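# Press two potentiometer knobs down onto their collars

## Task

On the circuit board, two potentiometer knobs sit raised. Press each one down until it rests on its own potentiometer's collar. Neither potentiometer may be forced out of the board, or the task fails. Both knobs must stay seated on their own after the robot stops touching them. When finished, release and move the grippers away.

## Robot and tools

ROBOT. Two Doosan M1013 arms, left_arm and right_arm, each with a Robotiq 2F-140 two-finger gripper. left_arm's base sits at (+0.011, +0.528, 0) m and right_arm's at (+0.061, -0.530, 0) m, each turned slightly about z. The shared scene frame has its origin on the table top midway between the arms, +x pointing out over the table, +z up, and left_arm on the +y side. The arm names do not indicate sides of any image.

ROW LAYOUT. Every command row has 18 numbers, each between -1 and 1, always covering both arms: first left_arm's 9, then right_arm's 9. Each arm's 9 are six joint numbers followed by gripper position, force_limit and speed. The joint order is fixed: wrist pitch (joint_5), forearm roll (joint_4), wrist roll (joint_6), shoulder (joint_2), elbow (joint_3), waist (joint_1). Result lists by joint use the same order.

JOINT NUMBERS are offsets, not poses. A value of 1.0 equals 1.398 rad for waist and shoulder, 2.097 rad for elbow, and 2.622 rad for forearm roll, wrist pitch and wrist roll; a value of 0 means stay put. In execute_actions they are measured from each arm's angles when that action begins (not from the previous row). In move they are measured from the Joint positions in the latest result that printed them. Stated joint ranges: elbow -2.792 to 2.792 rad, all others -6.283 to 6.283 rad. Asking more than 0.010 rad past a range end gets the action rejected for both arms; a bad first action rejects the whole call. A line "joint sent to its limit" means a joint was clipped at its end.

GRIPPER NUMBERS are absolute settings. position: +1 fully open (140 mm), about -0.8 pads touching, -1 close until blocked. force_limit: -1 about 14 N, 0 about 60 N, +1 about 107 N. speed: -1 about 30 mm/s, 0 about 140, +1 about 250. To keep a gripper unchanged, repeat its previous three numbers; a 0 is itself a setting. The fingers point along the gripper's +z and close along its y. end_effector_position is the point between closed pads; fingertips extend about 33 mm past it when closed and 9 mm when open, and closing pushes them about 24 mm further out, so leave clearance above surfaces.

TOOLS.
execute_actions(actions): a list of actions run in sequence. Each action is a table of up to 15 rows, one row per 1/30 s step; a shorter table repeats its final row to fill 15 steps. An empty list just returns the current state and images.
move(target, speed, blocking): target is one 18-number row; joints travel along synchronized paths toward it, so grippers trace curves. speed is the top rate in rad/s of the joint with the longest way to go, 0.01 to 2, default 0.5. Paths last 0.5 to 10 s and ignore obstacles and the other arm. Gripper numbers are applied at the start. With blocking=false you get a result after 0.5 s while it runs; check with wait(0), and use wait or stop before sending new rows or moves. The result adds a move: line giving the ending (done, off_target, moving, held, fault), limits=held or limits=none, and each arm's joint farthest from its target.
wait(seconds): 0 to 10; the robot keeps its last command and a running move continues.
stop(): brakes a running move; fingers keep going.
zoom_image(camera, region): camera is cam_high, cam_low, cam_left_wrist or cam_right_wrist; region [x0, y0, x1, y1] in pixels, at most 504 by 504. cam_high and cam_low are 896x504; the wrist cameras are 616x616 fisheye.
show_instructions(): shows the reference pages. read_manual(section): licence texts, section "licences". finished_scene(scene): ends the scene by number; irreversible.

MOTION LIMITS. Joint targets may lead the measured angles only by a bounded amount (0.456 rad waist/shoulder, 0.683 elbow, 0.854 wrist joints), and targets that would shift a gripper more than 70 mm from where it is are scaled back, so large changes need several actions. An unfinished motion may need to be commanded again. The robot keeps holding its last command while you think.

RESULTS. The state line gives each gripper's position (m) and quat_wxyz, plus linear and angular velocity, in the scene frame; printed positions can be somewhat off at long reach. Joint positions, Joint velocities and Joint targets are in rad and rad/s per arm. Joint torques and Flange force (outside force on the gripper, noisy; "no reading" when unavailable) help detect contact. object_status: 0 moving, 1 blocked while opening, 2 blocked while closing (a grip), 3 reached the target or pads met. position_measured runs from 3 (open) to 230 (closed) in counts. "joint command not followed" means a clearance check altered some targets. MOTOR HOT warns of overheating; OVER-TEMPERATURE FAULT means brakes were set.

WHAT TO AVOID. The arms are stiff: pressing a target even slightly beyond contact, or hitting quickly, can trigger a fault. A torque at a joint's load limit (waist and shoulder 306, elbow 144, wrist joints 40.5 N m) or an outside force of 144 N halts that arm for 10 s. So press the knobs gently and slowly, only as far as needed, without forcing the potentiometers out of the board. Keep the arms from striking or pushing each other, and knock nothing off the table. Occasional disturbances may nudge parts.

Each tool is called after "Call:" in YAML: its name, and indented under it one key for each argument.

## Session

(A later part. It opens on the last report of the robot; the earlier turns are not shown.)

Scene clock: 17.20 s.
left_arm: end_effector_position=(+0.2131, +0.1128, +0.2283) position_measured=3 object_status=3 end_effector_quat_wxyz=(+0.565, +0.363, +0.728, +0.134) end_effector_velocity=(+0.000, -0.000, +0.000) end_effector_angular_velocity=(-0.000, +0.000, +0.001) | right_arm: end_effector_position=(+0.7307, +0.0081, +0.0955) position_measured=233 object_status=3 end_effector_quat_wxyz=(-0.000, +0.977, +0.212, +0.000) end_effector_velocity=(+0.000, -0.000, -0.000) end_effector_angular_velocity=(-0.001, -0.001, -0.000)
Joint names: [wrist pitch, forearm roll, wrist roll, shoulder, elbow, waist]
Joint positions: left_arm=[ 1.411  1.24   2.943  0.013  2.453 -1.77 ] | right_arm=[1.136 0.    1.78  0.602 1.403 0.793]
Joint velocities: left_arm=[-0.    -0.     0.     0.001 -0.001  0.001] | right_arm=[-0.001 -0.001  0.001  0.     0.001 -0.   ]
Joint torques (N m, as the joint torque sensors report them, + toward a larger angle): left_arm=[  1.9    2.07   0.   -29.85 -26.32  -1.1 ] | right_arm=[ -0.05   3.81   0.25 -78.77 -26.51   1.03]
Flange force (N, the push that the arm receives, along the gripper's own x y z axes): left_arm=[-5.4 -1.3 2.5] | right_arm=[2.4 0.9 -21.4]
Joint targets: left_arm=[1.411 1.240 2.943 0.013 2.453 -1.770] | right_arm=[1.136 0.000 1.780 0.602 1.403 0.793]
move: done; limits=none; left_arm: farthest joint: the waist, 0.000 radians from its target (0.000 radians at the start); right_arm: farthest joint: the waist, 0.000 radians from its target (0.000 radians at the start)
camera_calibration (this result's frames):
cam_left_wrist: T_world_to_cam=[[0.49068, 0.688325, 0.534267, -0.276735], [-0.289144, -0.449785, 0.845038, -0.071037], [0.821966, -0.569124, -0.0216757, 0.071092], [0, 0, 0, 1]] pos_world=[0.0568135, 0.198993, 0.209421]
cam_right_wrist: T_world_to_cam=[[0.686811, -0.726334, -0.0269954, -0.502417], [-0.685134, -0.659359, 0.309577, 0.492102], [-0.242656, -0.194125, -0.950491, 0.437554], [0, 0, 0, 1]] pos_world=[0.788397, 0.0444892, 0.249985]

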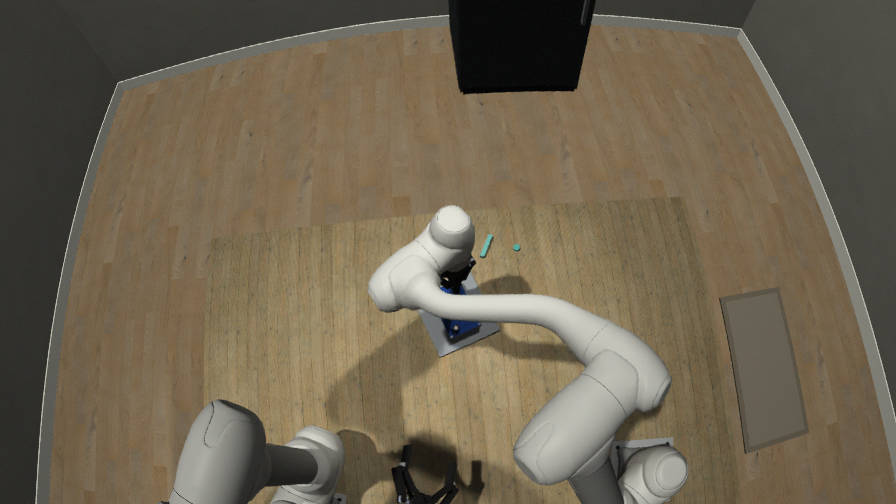

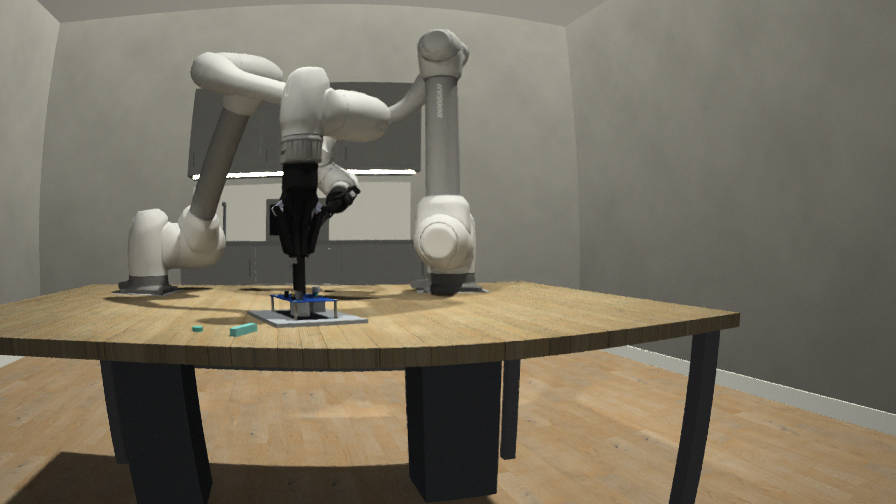

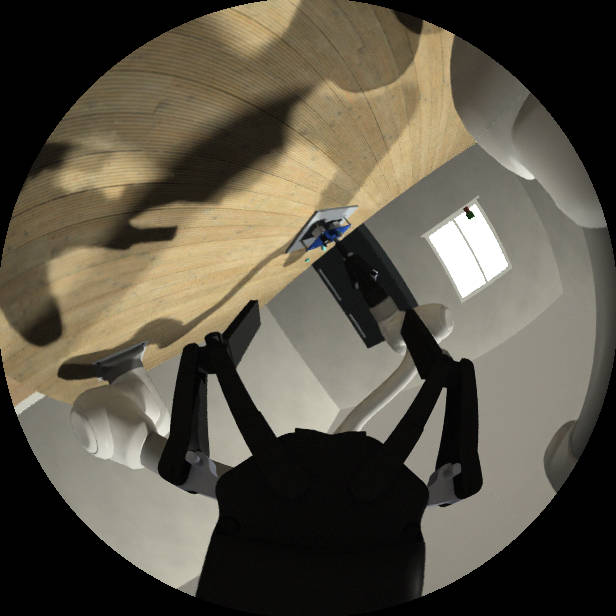

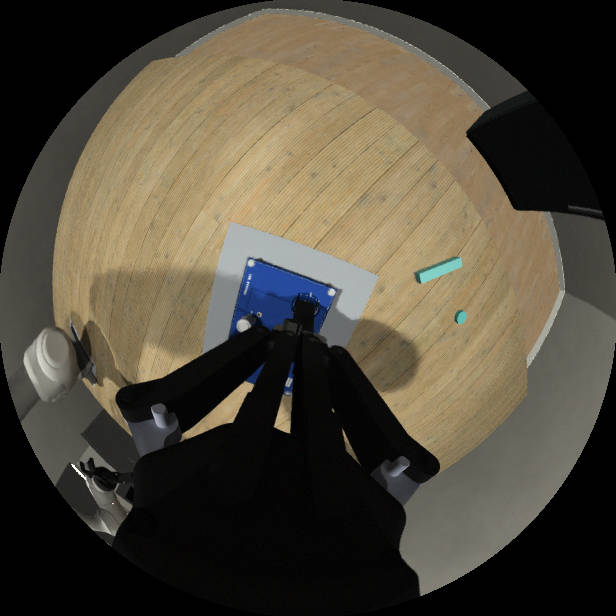

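Call:
move:
  target: [0,0,0,0,0,0,1,0,0,-0.00028733,0,0,0.00023597,0.00020195,0,-1,0,1]
  speed: 0.01

Call:
move:
  target: [0,0,0,0,0,0,1,0,0,-0.00028733,0,0,0.00023597,0.00020195,0,-1,0,1]
  speed: 0.01

Scene clock: 19.50 s.
left_arm: end_effector_position=(+0.2131, +0.1128, +0.2283) position_measured=3 object_status=3 end_effector_quat_wxyz=(+0.565, +0.363, +0.728, +0.134) end_effector_velocity=(-0.000, -0.000, +0.000) end_effector_angular_velocity=(+0.000, -0.001, +0.000) | right_arm: end_effector_position=(+0.7307, +0.0081, +0.0950) position_measured=233 object_status=3 end_effector_quat_wxyz=(-0.000, +0.977, +0.212, +0.000) end_effector_velocity=(-0.000, +0.000, -0.000) end_effector_angular_velocity=(+0.000, +0.001, -0.001)
Joint names: [wrist pitch, forearm roll, wrist roll, shoulder, elbow, waist]
Joint positions: left_arm=[ 1.411  1.24   2.943  0.013  2.453 -1.77 ] | right_arm=[1.135 0.    1.78  0.603 1.403 0.793]
Joint velocities: left_arm=[ 0.001 -0.    -0.     0.001 -0.    -0.   ] | right_arm=[0.    0.001 0.    0.    0.    0.   ]
Joint torques (N m, as the joint torque sensors report them, + toward a larger angle): left_arm=[  1.87   1.98   0.05 -29.66 -26.12  -0.6 ] | right_arm=[ -0.44   3.95  -0.09 -81.25 -27.88   3.94]
Flange force (N, the push that the arm receives, along the gripper's own x y z axes): left_arm=[-5.4 -1.0 1.0] | right_arm=[3.6 3.7 -19.1]
Joint targets: left_arm=[1.411 1.240 2.943 0.013 2.453 -1.770] | right_arm=[1.135 0.000 1.780 0.603 1.403 0.793]
move: done; limits=none; left_arm: farthest joint: the waist, 0.000 radians from its target (0.000 radians at the start); right_arm: farthest joint: the waist, 0.000 radians from its target (0.000 radians at the start)
camera_calibration (this result's frames):
cam_left_wrist: T_world_to_cam=[[0.49068, 0.688325, 0.534267, -0.276736], [-0.289144, -0.449786, 0.845038, -0.0710369], [0.821966, -0.569124, -0.0216756, 0.071092], [0, 0, 0, 1]] pos_world=[0.0568135, 0.198993, 0.209421]
cam_right_wrist: T_world_to_cam=[[0.686811, -0.726334, -0.0269955, -0.502429], [-0.685134, -0.659359, 0.309577, 0.492245], [-0.242656, -0.194125, -0.950491, 0.437088], [0, 0, 0, 1]] pos_world=[0.78839, 0.0444841, 0.249497]

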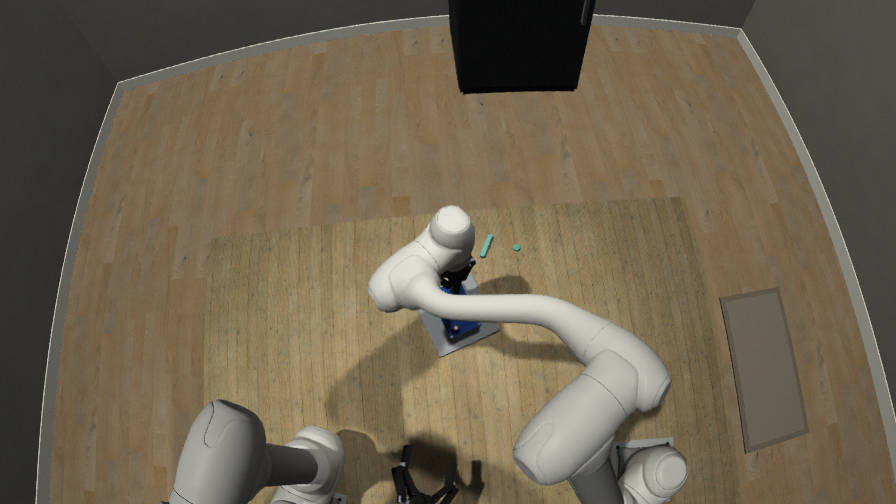

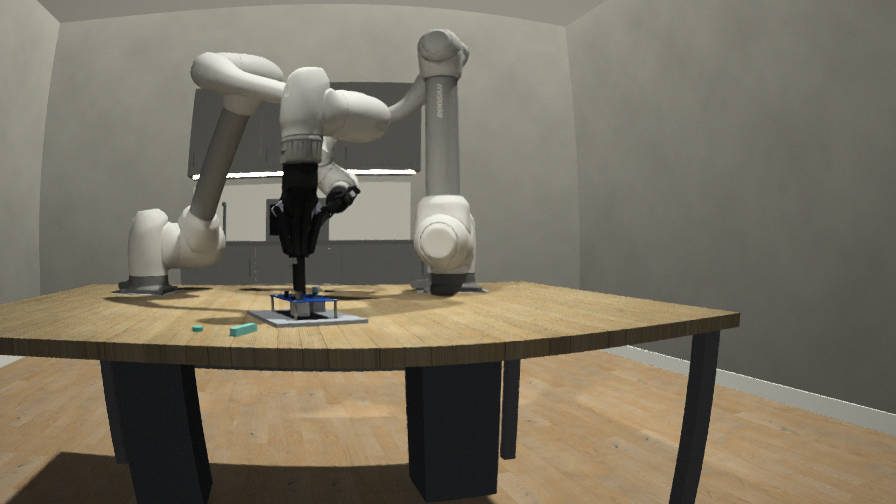

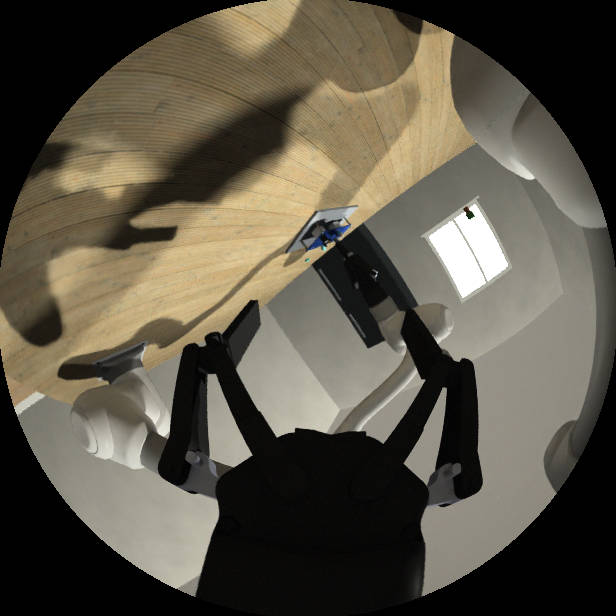

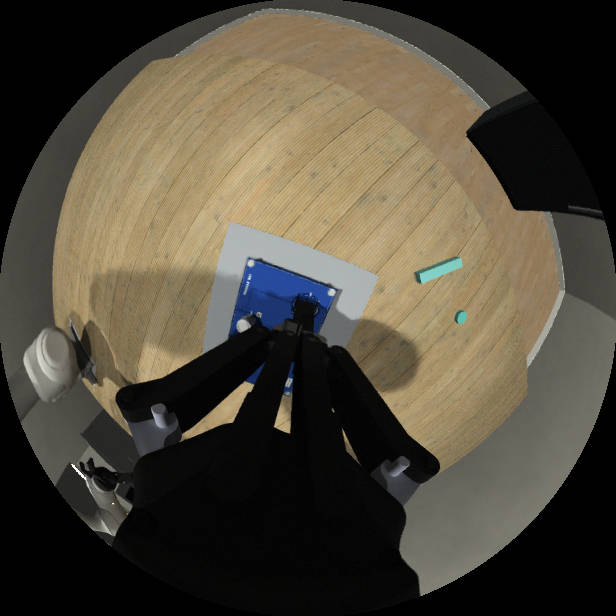

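Scene clock: 20.20 s.
left_arm: end_effector_position=(+0.2131, +0.1128, +0.2283) position_measured=3 object_status=3 end_effector_quat_wxyz=(+0.565, +0.363, +0.728, +0.134) end_effector_velocity=(+0.000, +0.001, -0.000) end_effector_angular_velocity=(+0.001, -0.001, +0.001) | right_arm: end_effector_position=(+0.7306, +0.0080, +0.0945) position_measured=233 object_status=3 end_effector_quat_wxyz=(-0.000, +0.977, +0.212, +0.000) end_effector_velocity=(-0.000, -0.000, -0.000) end_effector_angular_velocity=(-0.001, +0.000, -0.001)
Joint names: [wrist pitch, forearm roll, wrist roll, shoulder, elbow, waist]
Joint positions: left_arm=[ 1.411  1.24   2.943  0.013  2.453 -1.77 ] | right_arm=[1.134 0.    1.78  0.603 1.404 0.793]
Joint velocities: left_arm=[ 0.     0.     0.    -0.     0.001  0.   ] | right_arm=[ 0.001 -0.     0.001  0.    -0.     0.   ]
Joint torques (N m, as the joint torque sensors report them, + toward a larger angle): left_arm=[  1.88   2.01  -0.02 -28.8  -26.07  -0.65] | right_arm=[ -0.16   4.07   0.29 -80.57 -27.03   3.73]
Flange force (N, the push that the arm receives, along the gripper's own x y z axes): left_arm=[-5.9 1.5 0.7] | right_arm=[4.4 3.7 -19.8]
Joint targets: left_arm=[1.411 1.240 2.943 0.013 2.453 -1.770] | right_arm=[1.134 0.000 1.780 0.603 1.404 0.793]
move: done; limits=none; left_arm: farthest joint: the waist, 0.000 radians from its target (0.000 radians at the start); right_arm: farthest joint: the waist, 0.000 radians from its target (0.000 radians at the start)
camera_calibration (this result's frames):
cam_left_wrist: T_world_to_cam=[[0.49068, 0.688325, 0.534267, -0.276736], [-0.289144, -0.449786, 0.845038, -0.0710369], [0.821966, -0.569123, -0.0216756, 0.071092], [0, 0, 0, 1]] pos_world=[0.0568135, 0.198993, 0.209421]
cam_right_wrist: T_world_to_cam=[[0.686811, -0.726335, -0.0269954, -0.502441], [-0.685134, -0.659358, 0.309576, 0.492388], [-0.242656, -0.194125, -0.950491, 0.436621], [0, 0, 0, 1]] pos_world=[0.788383, 0.0444788, 0.24901]

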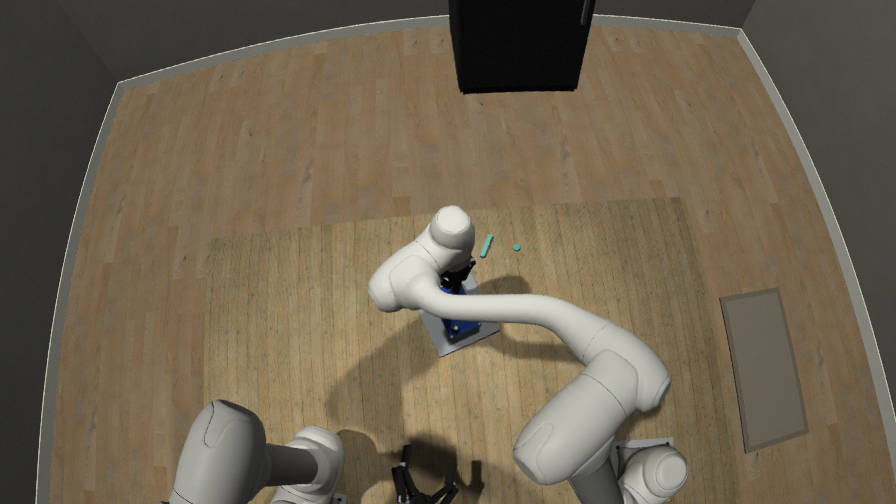

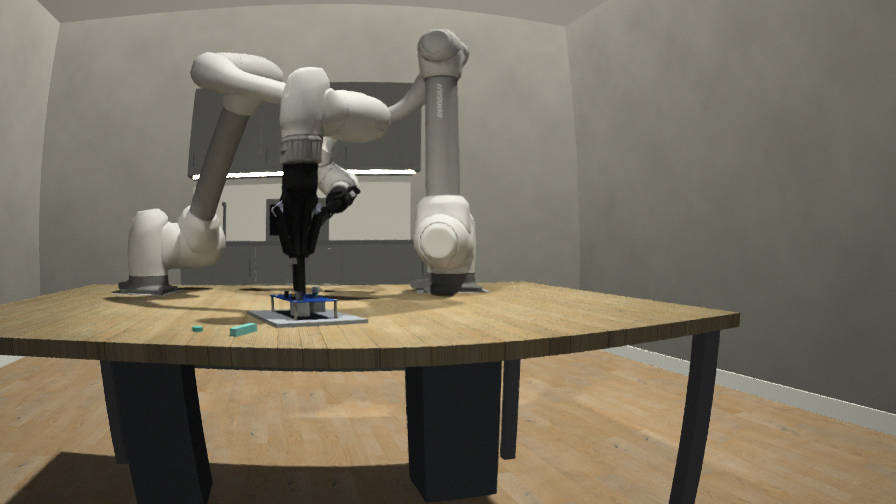

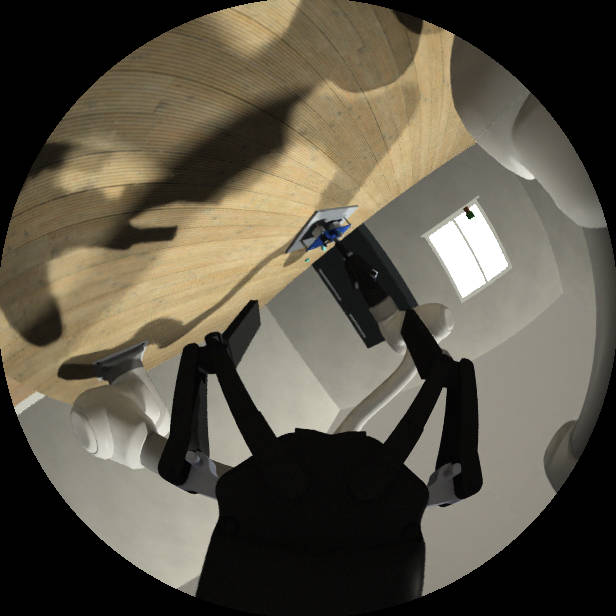

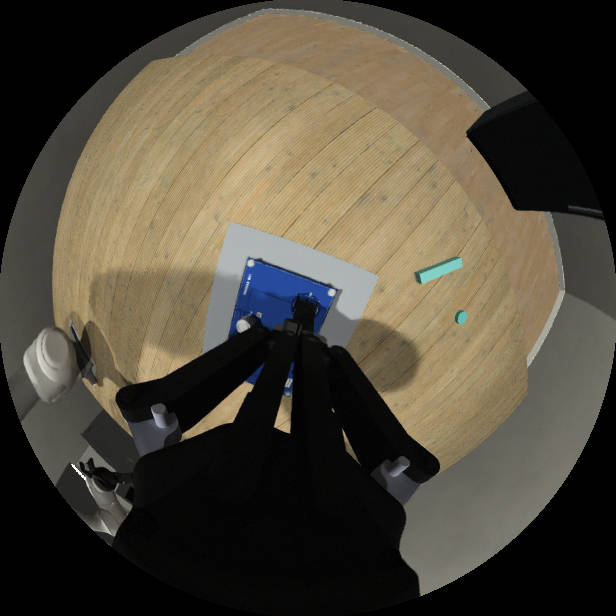

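Call:
move:
  target: [0,0,0,0,0,0,1,0,0,-0.000172398,0,0,0.000141582,0.00012117,0,-1,0,1]
  speed: 0.01

Scene clock: 21.00 s.
left_arm: end_effector_position=(+0.2131, +0.1128, +0.2283) position_measured=3 object_status=3 end_effector_quat_wxyz=(+0.565, +0.363, +0.728, +0.134) end_effector_velocity=(+0.000, +0.000, -0.000) end_effector_angular_velocity=(+0.000, -0.000, -0.000) | right_arm: end_effector_position=(+0.7306, +0.0080, +0.0942) position_measured=233 object_status=3 end_effector_quat_wxyz=(-0.000, +0.977, +0.212, +0.000) end_effector_velocity=(-0.000, +0.000, +0.000) end_effector_angular_velocity=(+0.000, +0.001, -0.000)
Joint names: [wrist pitch, forearm roll, wrist roll, shoulder, elbow, waist]
Joint positions: left_arm=[ 1.411  1.24   2.943  0.013  2.453 -1.77 ] | right_arm=[1.134 0.    1.78  0.603 1.404 0.793]
Joint velocities: left_arm=[-0.     0.     0.    -0.001  0.001 -0.   ] | right_arm=[ 0.001  0.001  0.    -0.    -0.    -0.   ]
Joint torques (N m, as the joint torque sensors report them, + toward a larger angle): left_arm=[  1.76   1.97  -0.04 -29.29 -26.28  -1.64] | right_arm=[ -0.04   4.17  -0.13 -81.98 -27.5    2.58]
Flange force (N, the push that the arm receives, along the gripper's own x y z axes): left_arm=[-6.7 1.0 3.4] | right_arm=[4.7 1.7 -18.5]
Joint targets: left_arm=[1.411 1.240 2.943 0.013 2.453 -1.770] | right_arm=[1.134 0.000 1.780 0.603 1.404 0.793]
move: done; limits=none; left_arm: farthest joint: the waist, 0.000 radians from its target (0.000 radians at the start); right_arm: farthest joint: the waist, 0.000 radians from its target (0.000 radians at the start)
camera_calibration (this result's frames):
cam_left_wrist: T_world_to_cam=[[0.49068, 0.688325, 0.534267, -0.276736], [-0.289144, -0.449785, 0.845038, -0.071037], [0.821966, -0.569123, -0.0216757, 0.071092], [0, 0, 0, 1]] pos_world=[0.0568135, 0.198993, 0.209421]
cam_right_wrist: T_world_to_cam=[[0.686811, -0.726335, -0.0269952, -0.502448], [-0.685134, -0.659358, 0.309576, 0.492473], [-0.242655, -0.194125, -0.950491, 0.436341], [0, 0, 0, 1]] pos_world=[0.788378, 0.0444755, 0.248717]

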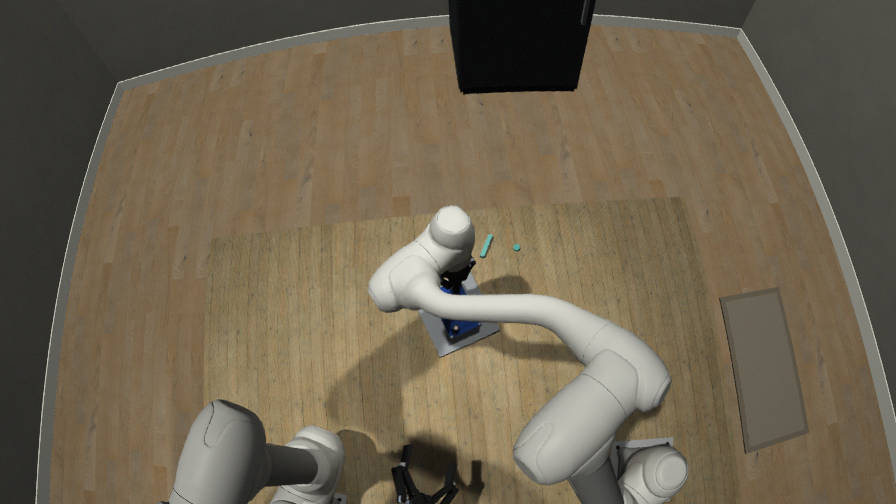

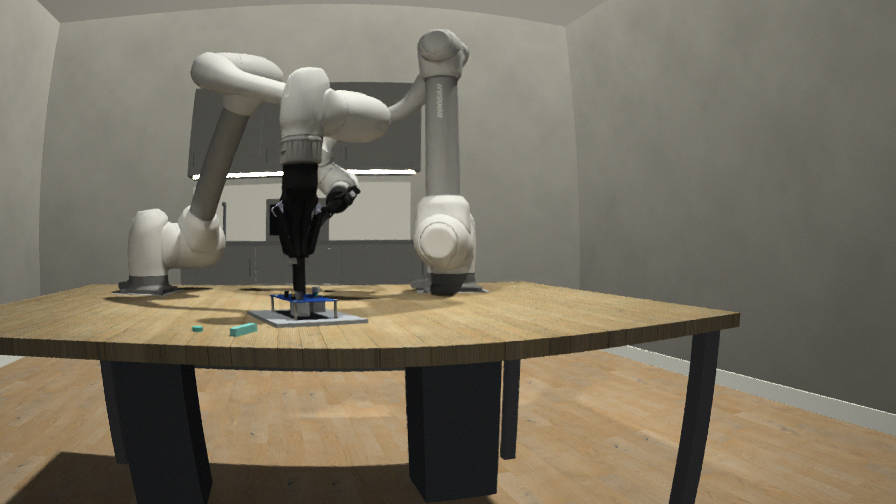

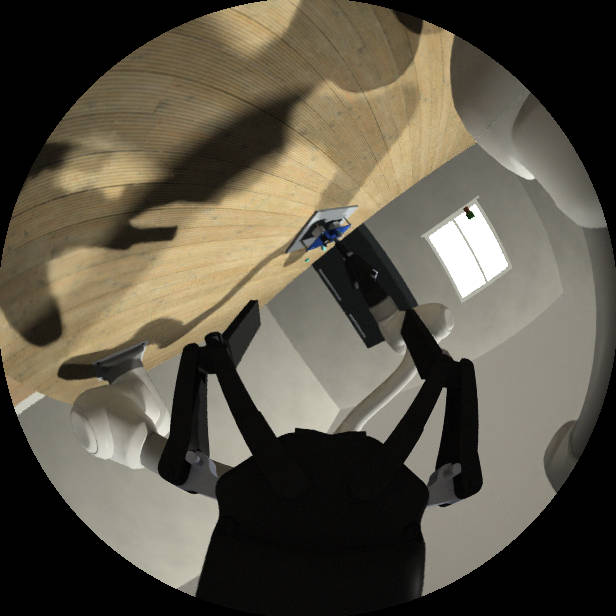

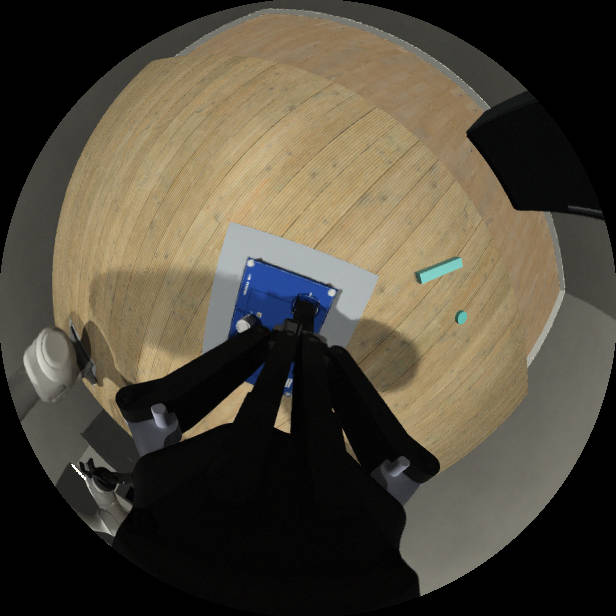

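Call:
move:
  target: [0,0,0,0,0,0,1,0,0,-0.000172398,0,0,0.000141582,0.00012117,0,-1,0,1]
  speed: 0.01

Scene clock: 21.80 s.
left_arm: end_effector_position=(+0.2131, +0.1128, +0.2283) position_measured=3 object_status=3 end_effector_quat_wxyz=(+0.565, +0.363, +0.728, +0.134) end_effector_velocity=(-0.000, +0.000, -0.001) end_effector_angular_velocity=(+0.002, +0.000, -0.001) | right_arm: end_effector_position=(+0.7306, +0.0080, +0.0939) position_measured=233 object_status=3 end_effector_quat_wxyz=(-0.000, +0.977, +0.212, +0.000) end_effector_velocity=(-0.000, +0.000, +0.000) end_effector_angular_velocity=(+0.001, +0.001, -0.000)
Joint names: [wrist pitch, forearm roll, wrist roll, shoulder, elbow, waist]
Joint positions: left_arm=[ 1.411  1.24   2.943  0.013  2.453 -1.77 ] | right_arm=[1.133 0.    1.78  0.603 1.404 0.793]
Joint velocities: left_arm=[-0.001 -0.     0.     0.001  0.001 -0.   ] | right_arm=[ 0.     0.002 -0.    -0.    -0.    -0.   ]
Joint torques (N m, as the joint torque sensors report them, + toward a larger angle): left_arm=[  1.83   2.03  -0.05 -28.41 -25.83  -1.21] | right_arm=[ -0.33   3.93   0.15 -81.56 -26.28   0.42]
Flange force (N, the push that the arm receives, along the gripper's own x y z axes): left_arm=[-6.9 2.3 1.7] | right_arm=[7.1 -1.1 -20.0]
Joint targets: left_arm=[1.411 1.240 2.943 0.013 2.453 -1.770] | right_arm=[1.133 0.000 1.780 0.603 1.404 0.793]
move: done; limits=none; left_arm: farthest joint: the waist, 0.000 radians from its target (0.000 radians at the start); right_arm: farthest joint: the waist, 0.000 radians from its target (0.000 radians at the start)
camera_calibration (this result's frames):
cam_left_wrist: T_world_to_cam=[[0.49068, 0.688325, 0.534267, -0.276736], [-0.289144, -0.449786, 0.845038, -0.0710369], [0.821967, -0.569123, -0.0216757, 0.0710919], [0, 0, 0, 1]] pos_world=[0.0568135, 0.198993, 0.209421]
cam_right_wrist: T_world_to_cam=[[0.686811, -0.726334, -0.0269953, -0.502456], [-0.685134, -0.659359, 0.309576, 0.492559], [-0.242655, -0.194125, -0.950491, 0.436061], [0, 0, 0, 1]] pos_world=[0.788374, 0.0444723, 0.248424]

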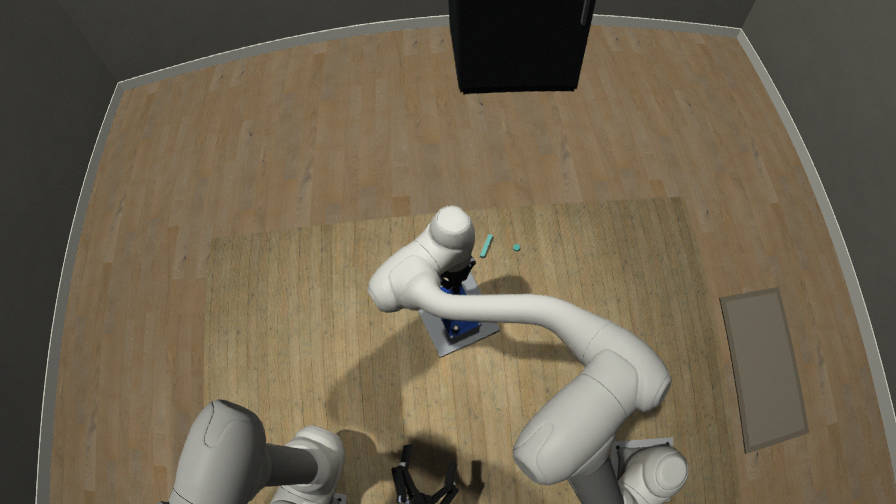

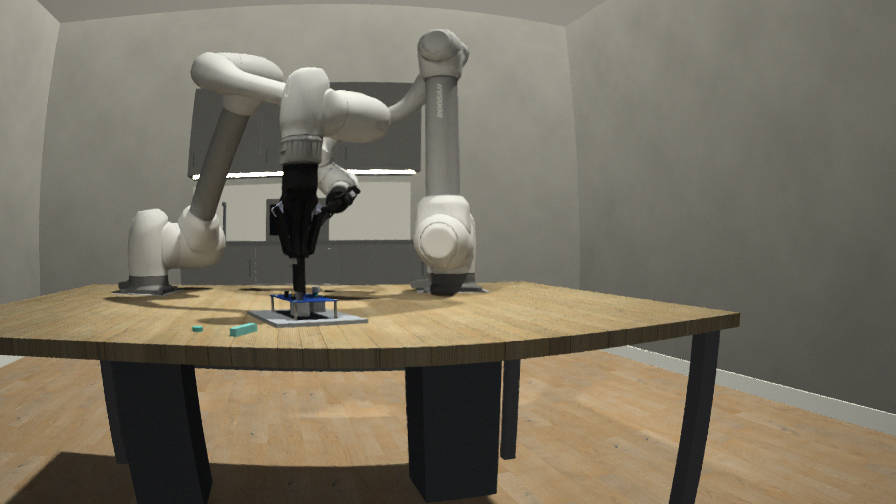

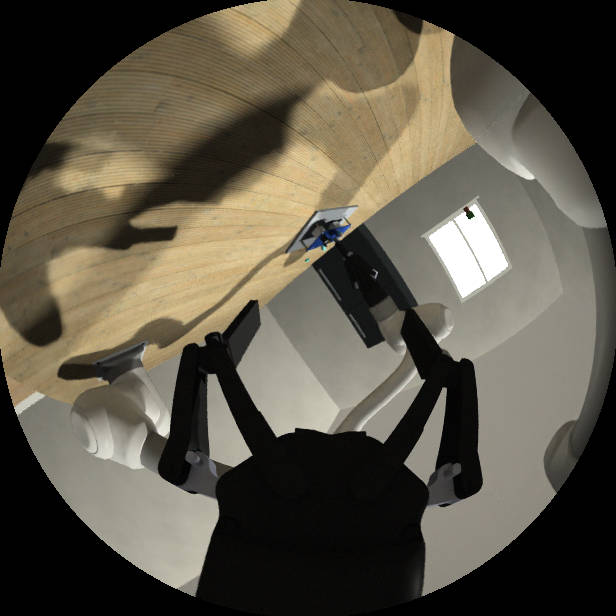

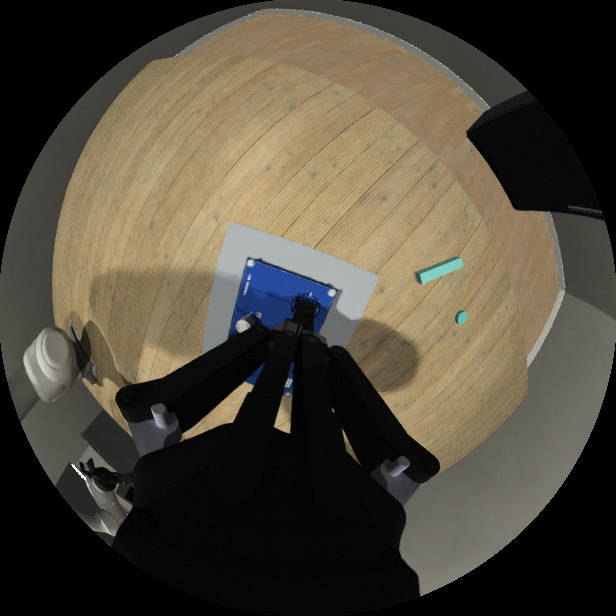

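Slid 8.3 mm. Continue.

Call:
move:
  target: [0,0,0,0,0,0,1,0,0,-0.000172398,0,0,0.000141582,0.00012117,0,-1,0,1]
  speed: 0.01

Scene clock: 22.60 s.
left_arm: end_effector_position=(+0.2131, +0.1128, +0.2283) position_measured=3 object_status=3 end_effector_quat_wxyz=(+0.565, +0.363, +0.728, +0.134) end_effector_velocity=(-0.001, -0.001, +0.000) end_effector_angular_velocity=(-0.001, +0.001, -0.001) | right_arm: end_effector_position=(+0.7306, +0.0080, +0.0936) position_measured=233 object_status=3 end_effector_quat_wxyz=(-0.000, +0.977, +0.212, +0.000) end_effector_velocity=(-0.000, -0.000, -0.000) end_effector_angular_velocity=(-0.001, +0.001, +0.001)
Joint names: [wrist pitch, forearm roll, wrist roll, shoulder, elbow, waist]
Joint positions: left_arm=[ 1.411  1.24   2.943  0.013  2.453 -1.77 ] | right_arm=[1.133 0.    1.78  0.604 1.404 0.793]
Joint velocities: left_arm=[-0.001  0.     0.     0.    -0.002 -0.   ] | right_arm=[ 0.001 -0.    -0.001  0.     0.001 -0.   ]
Joint torques (N m, as the joint torque sensors report them, + toward a larger angle): left_arm=[  1.87   2.04  -0.04 -29.5  -26.22  -1.69] | right_arm=[ -0.18   3.86   0.29 -83.49 -27.51   5.65]
Flange force (N, the push that the arm receives, along the gripper's own x y z axes): left_arm=[-6.7 0.0 3.7] | right_arm=[7.8 5.1 -17.4]
Joint targets: left_arm=[1.411 1.240 2.943 0.013 2.453 -1.770] | right_arm=[1.133 0.000 1.780 0.604 1.404 0.793]
move: done; limits=none; left_arm: farthest joint: the waist, 0.000 radians from its target (0.000 radians at the start); right_arm: farthest joint: the waist, 0.000 radians from its target (0.000 radians at the start)
camera_calibration (this result's frames):
cam_left_wrist: T_world_to_cam=[[0.49068, 0.688325, 0.534267, -0.276735], [-0.289144, -0.449785, 0.845038, -0.071037], [0.821966, -0.569124, -0.0216757, 0.071092], [0, 0, 0, 1]] pos_world=[0.0568134, 0.198993, 0.209421]
cam_right_wrist: T_world_to_cam=[[0.686811, -0.726335, -0.0269953, -0.502463], [-0.685134, -0.659359, 0.309576, 0.492644], [-0.242655, -0.194125, -0.950492, 0.435781], [0, 0, 0, 1]] pos_world=[0.788369, 0.0444689, 0.248132]

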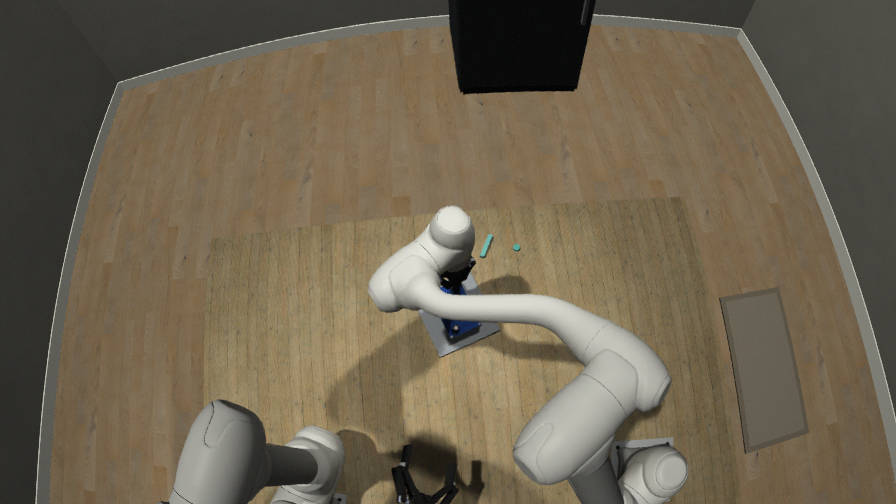

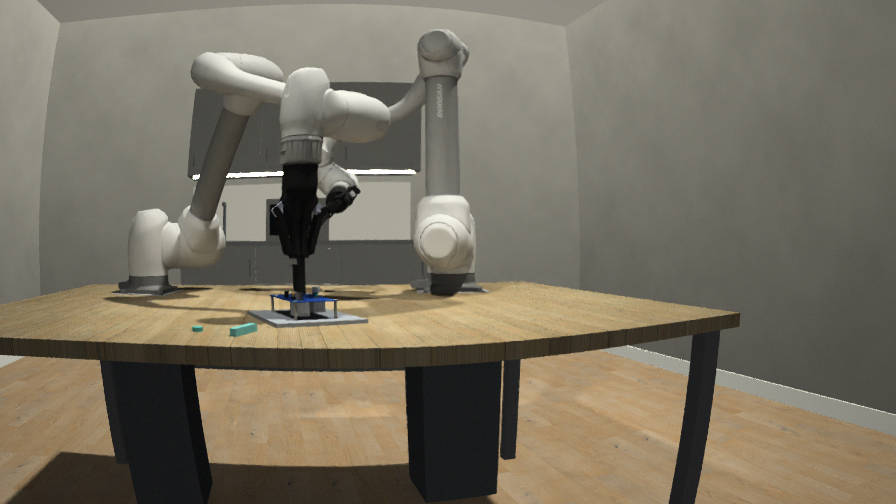

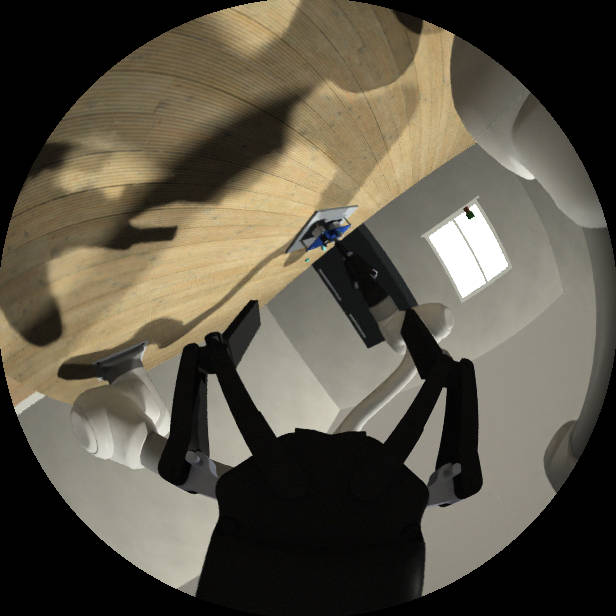

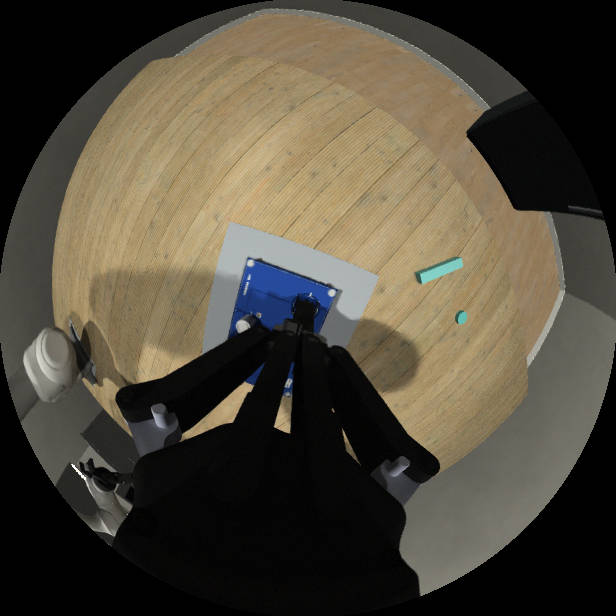

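Call:
move:
  target: [0,0,0,0,0,0,1,0,0,-0.000172398,0,0,0.000141582,0.00012117,0,-1,0,1]
  speed: 0.01

Scene clock: 23.40 s.
left_arm: end_effector_position=(+0.2131, +0.1128, +0.2283) position_measured=3 object_status=3 end_effector_quat_wxyz=(+0.565, +0.363, +0.728, +0.134) end_effector_velocity=(-0.000, -0.000, +0.000) end_effector_angular_velocity=(-0.000, +0.000, -0.000) | right_arm: end_effector_position=(+0.7306, +0.0080, +0.0934) position_measured=233 object_status=3 end_effector_quat_wxyz=(-0.000, +0.977, +0.212, +0.000) end_effector_velocity=(+0.000, -0.000, -0.000) end_effector_angular_velocity=(-0.001, -0.001, +0.001)
Joint names: [wrist pitch, forearm roll, wrist roll, shoulder, elbow, waist]
Joint positions: left_arm=[ 1.411  1.24   2.943  0.013  2.453 -1.77 ] | right_arm=[1.132 0.    1.78  0.604 1.405 0.793]
Joint velocities: left_arm=[ 0.    -0.     0.    -0.    -0.001 -0.   ] | right_arm=[-0.001 -0.001 -0.     0.     0.    -0.   ]
Joint torques (N m, as the joint torque sensors report them, + toward a larger angle): left_arm=[  1.94   2.02   0.07 -29.24 -25.73  -1.88] | right_arm=[  0.15   4.35   0.15 -79.83 -26.73   1.04]
Flange force (N, the push that the arm receives, along the gripper's own x y z axes): left_arm=[-7.4 0.0 4.1] | right_arm=[3.1 0.7 -20.0]
Joint targets: left_arm=[1.411 1.240 2.943 0.013 2.453 -1.770] | right_arm=[1.132 0.000 1.780 0.604 1.405 0.793]
move: done; limits=none; left_arm: farthest joint: the waist, 0.000 radians from its target (0.000 radians at the start); right_arm: farthest joint: the waist, 0.000 radians from its target (0.000 radians at the start)
camera_calibration (this result's frames):
cam_left_wrist: T_world_to_cam=[[0.49068, 0.688325, 0.534267, -0.276736], [-0.289144, -0.449786, 0.845038, -0.0710369], [0.821966, -0.569123, -0.0216758, 0.071092], [0, 0, 0, 1]] pos_world=[0.0568135, 0.198993, 0.209421]
cam_right_wrist: T_world_to_cam=[[0.686811, -0.726335, -0.0269951, -0.50247], [-0.685134, -0.659359, 0.309576, 0.492729], [-0.242655, -0.194125, -0.950492, 0.435501], [0, 0, 0, 1]] pos_world=[0.788364, 0.0444654, 0.247839]

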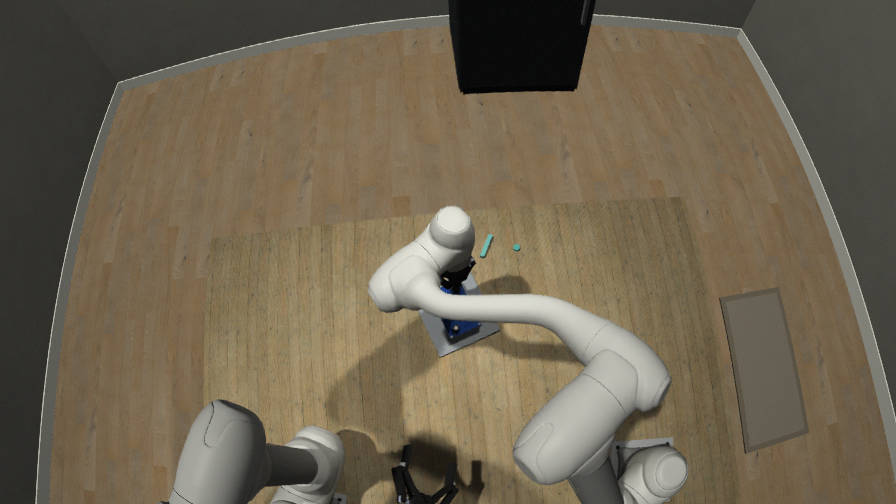

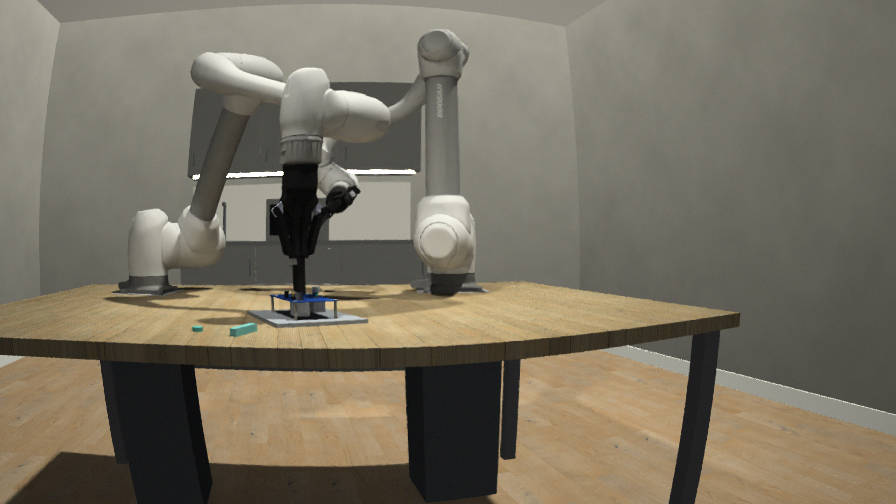

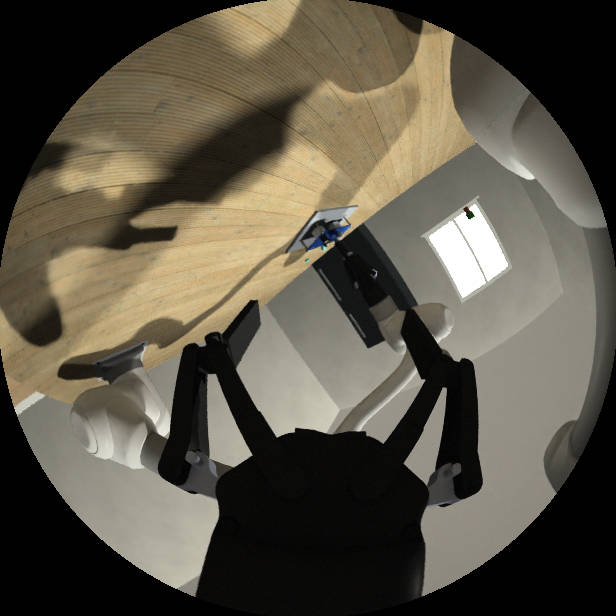

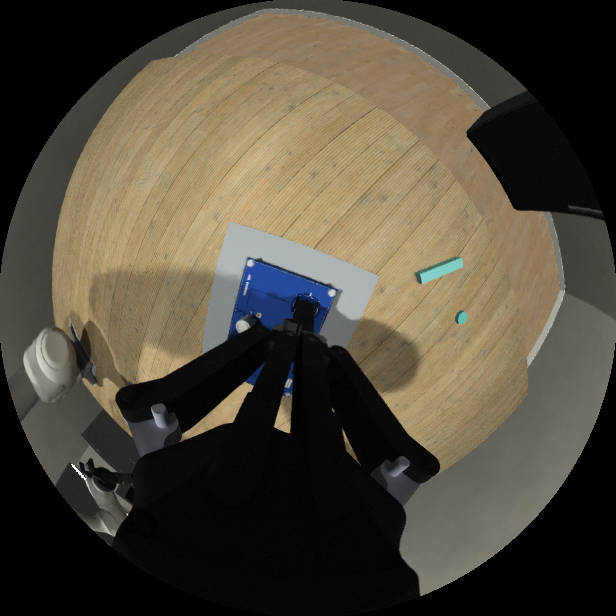

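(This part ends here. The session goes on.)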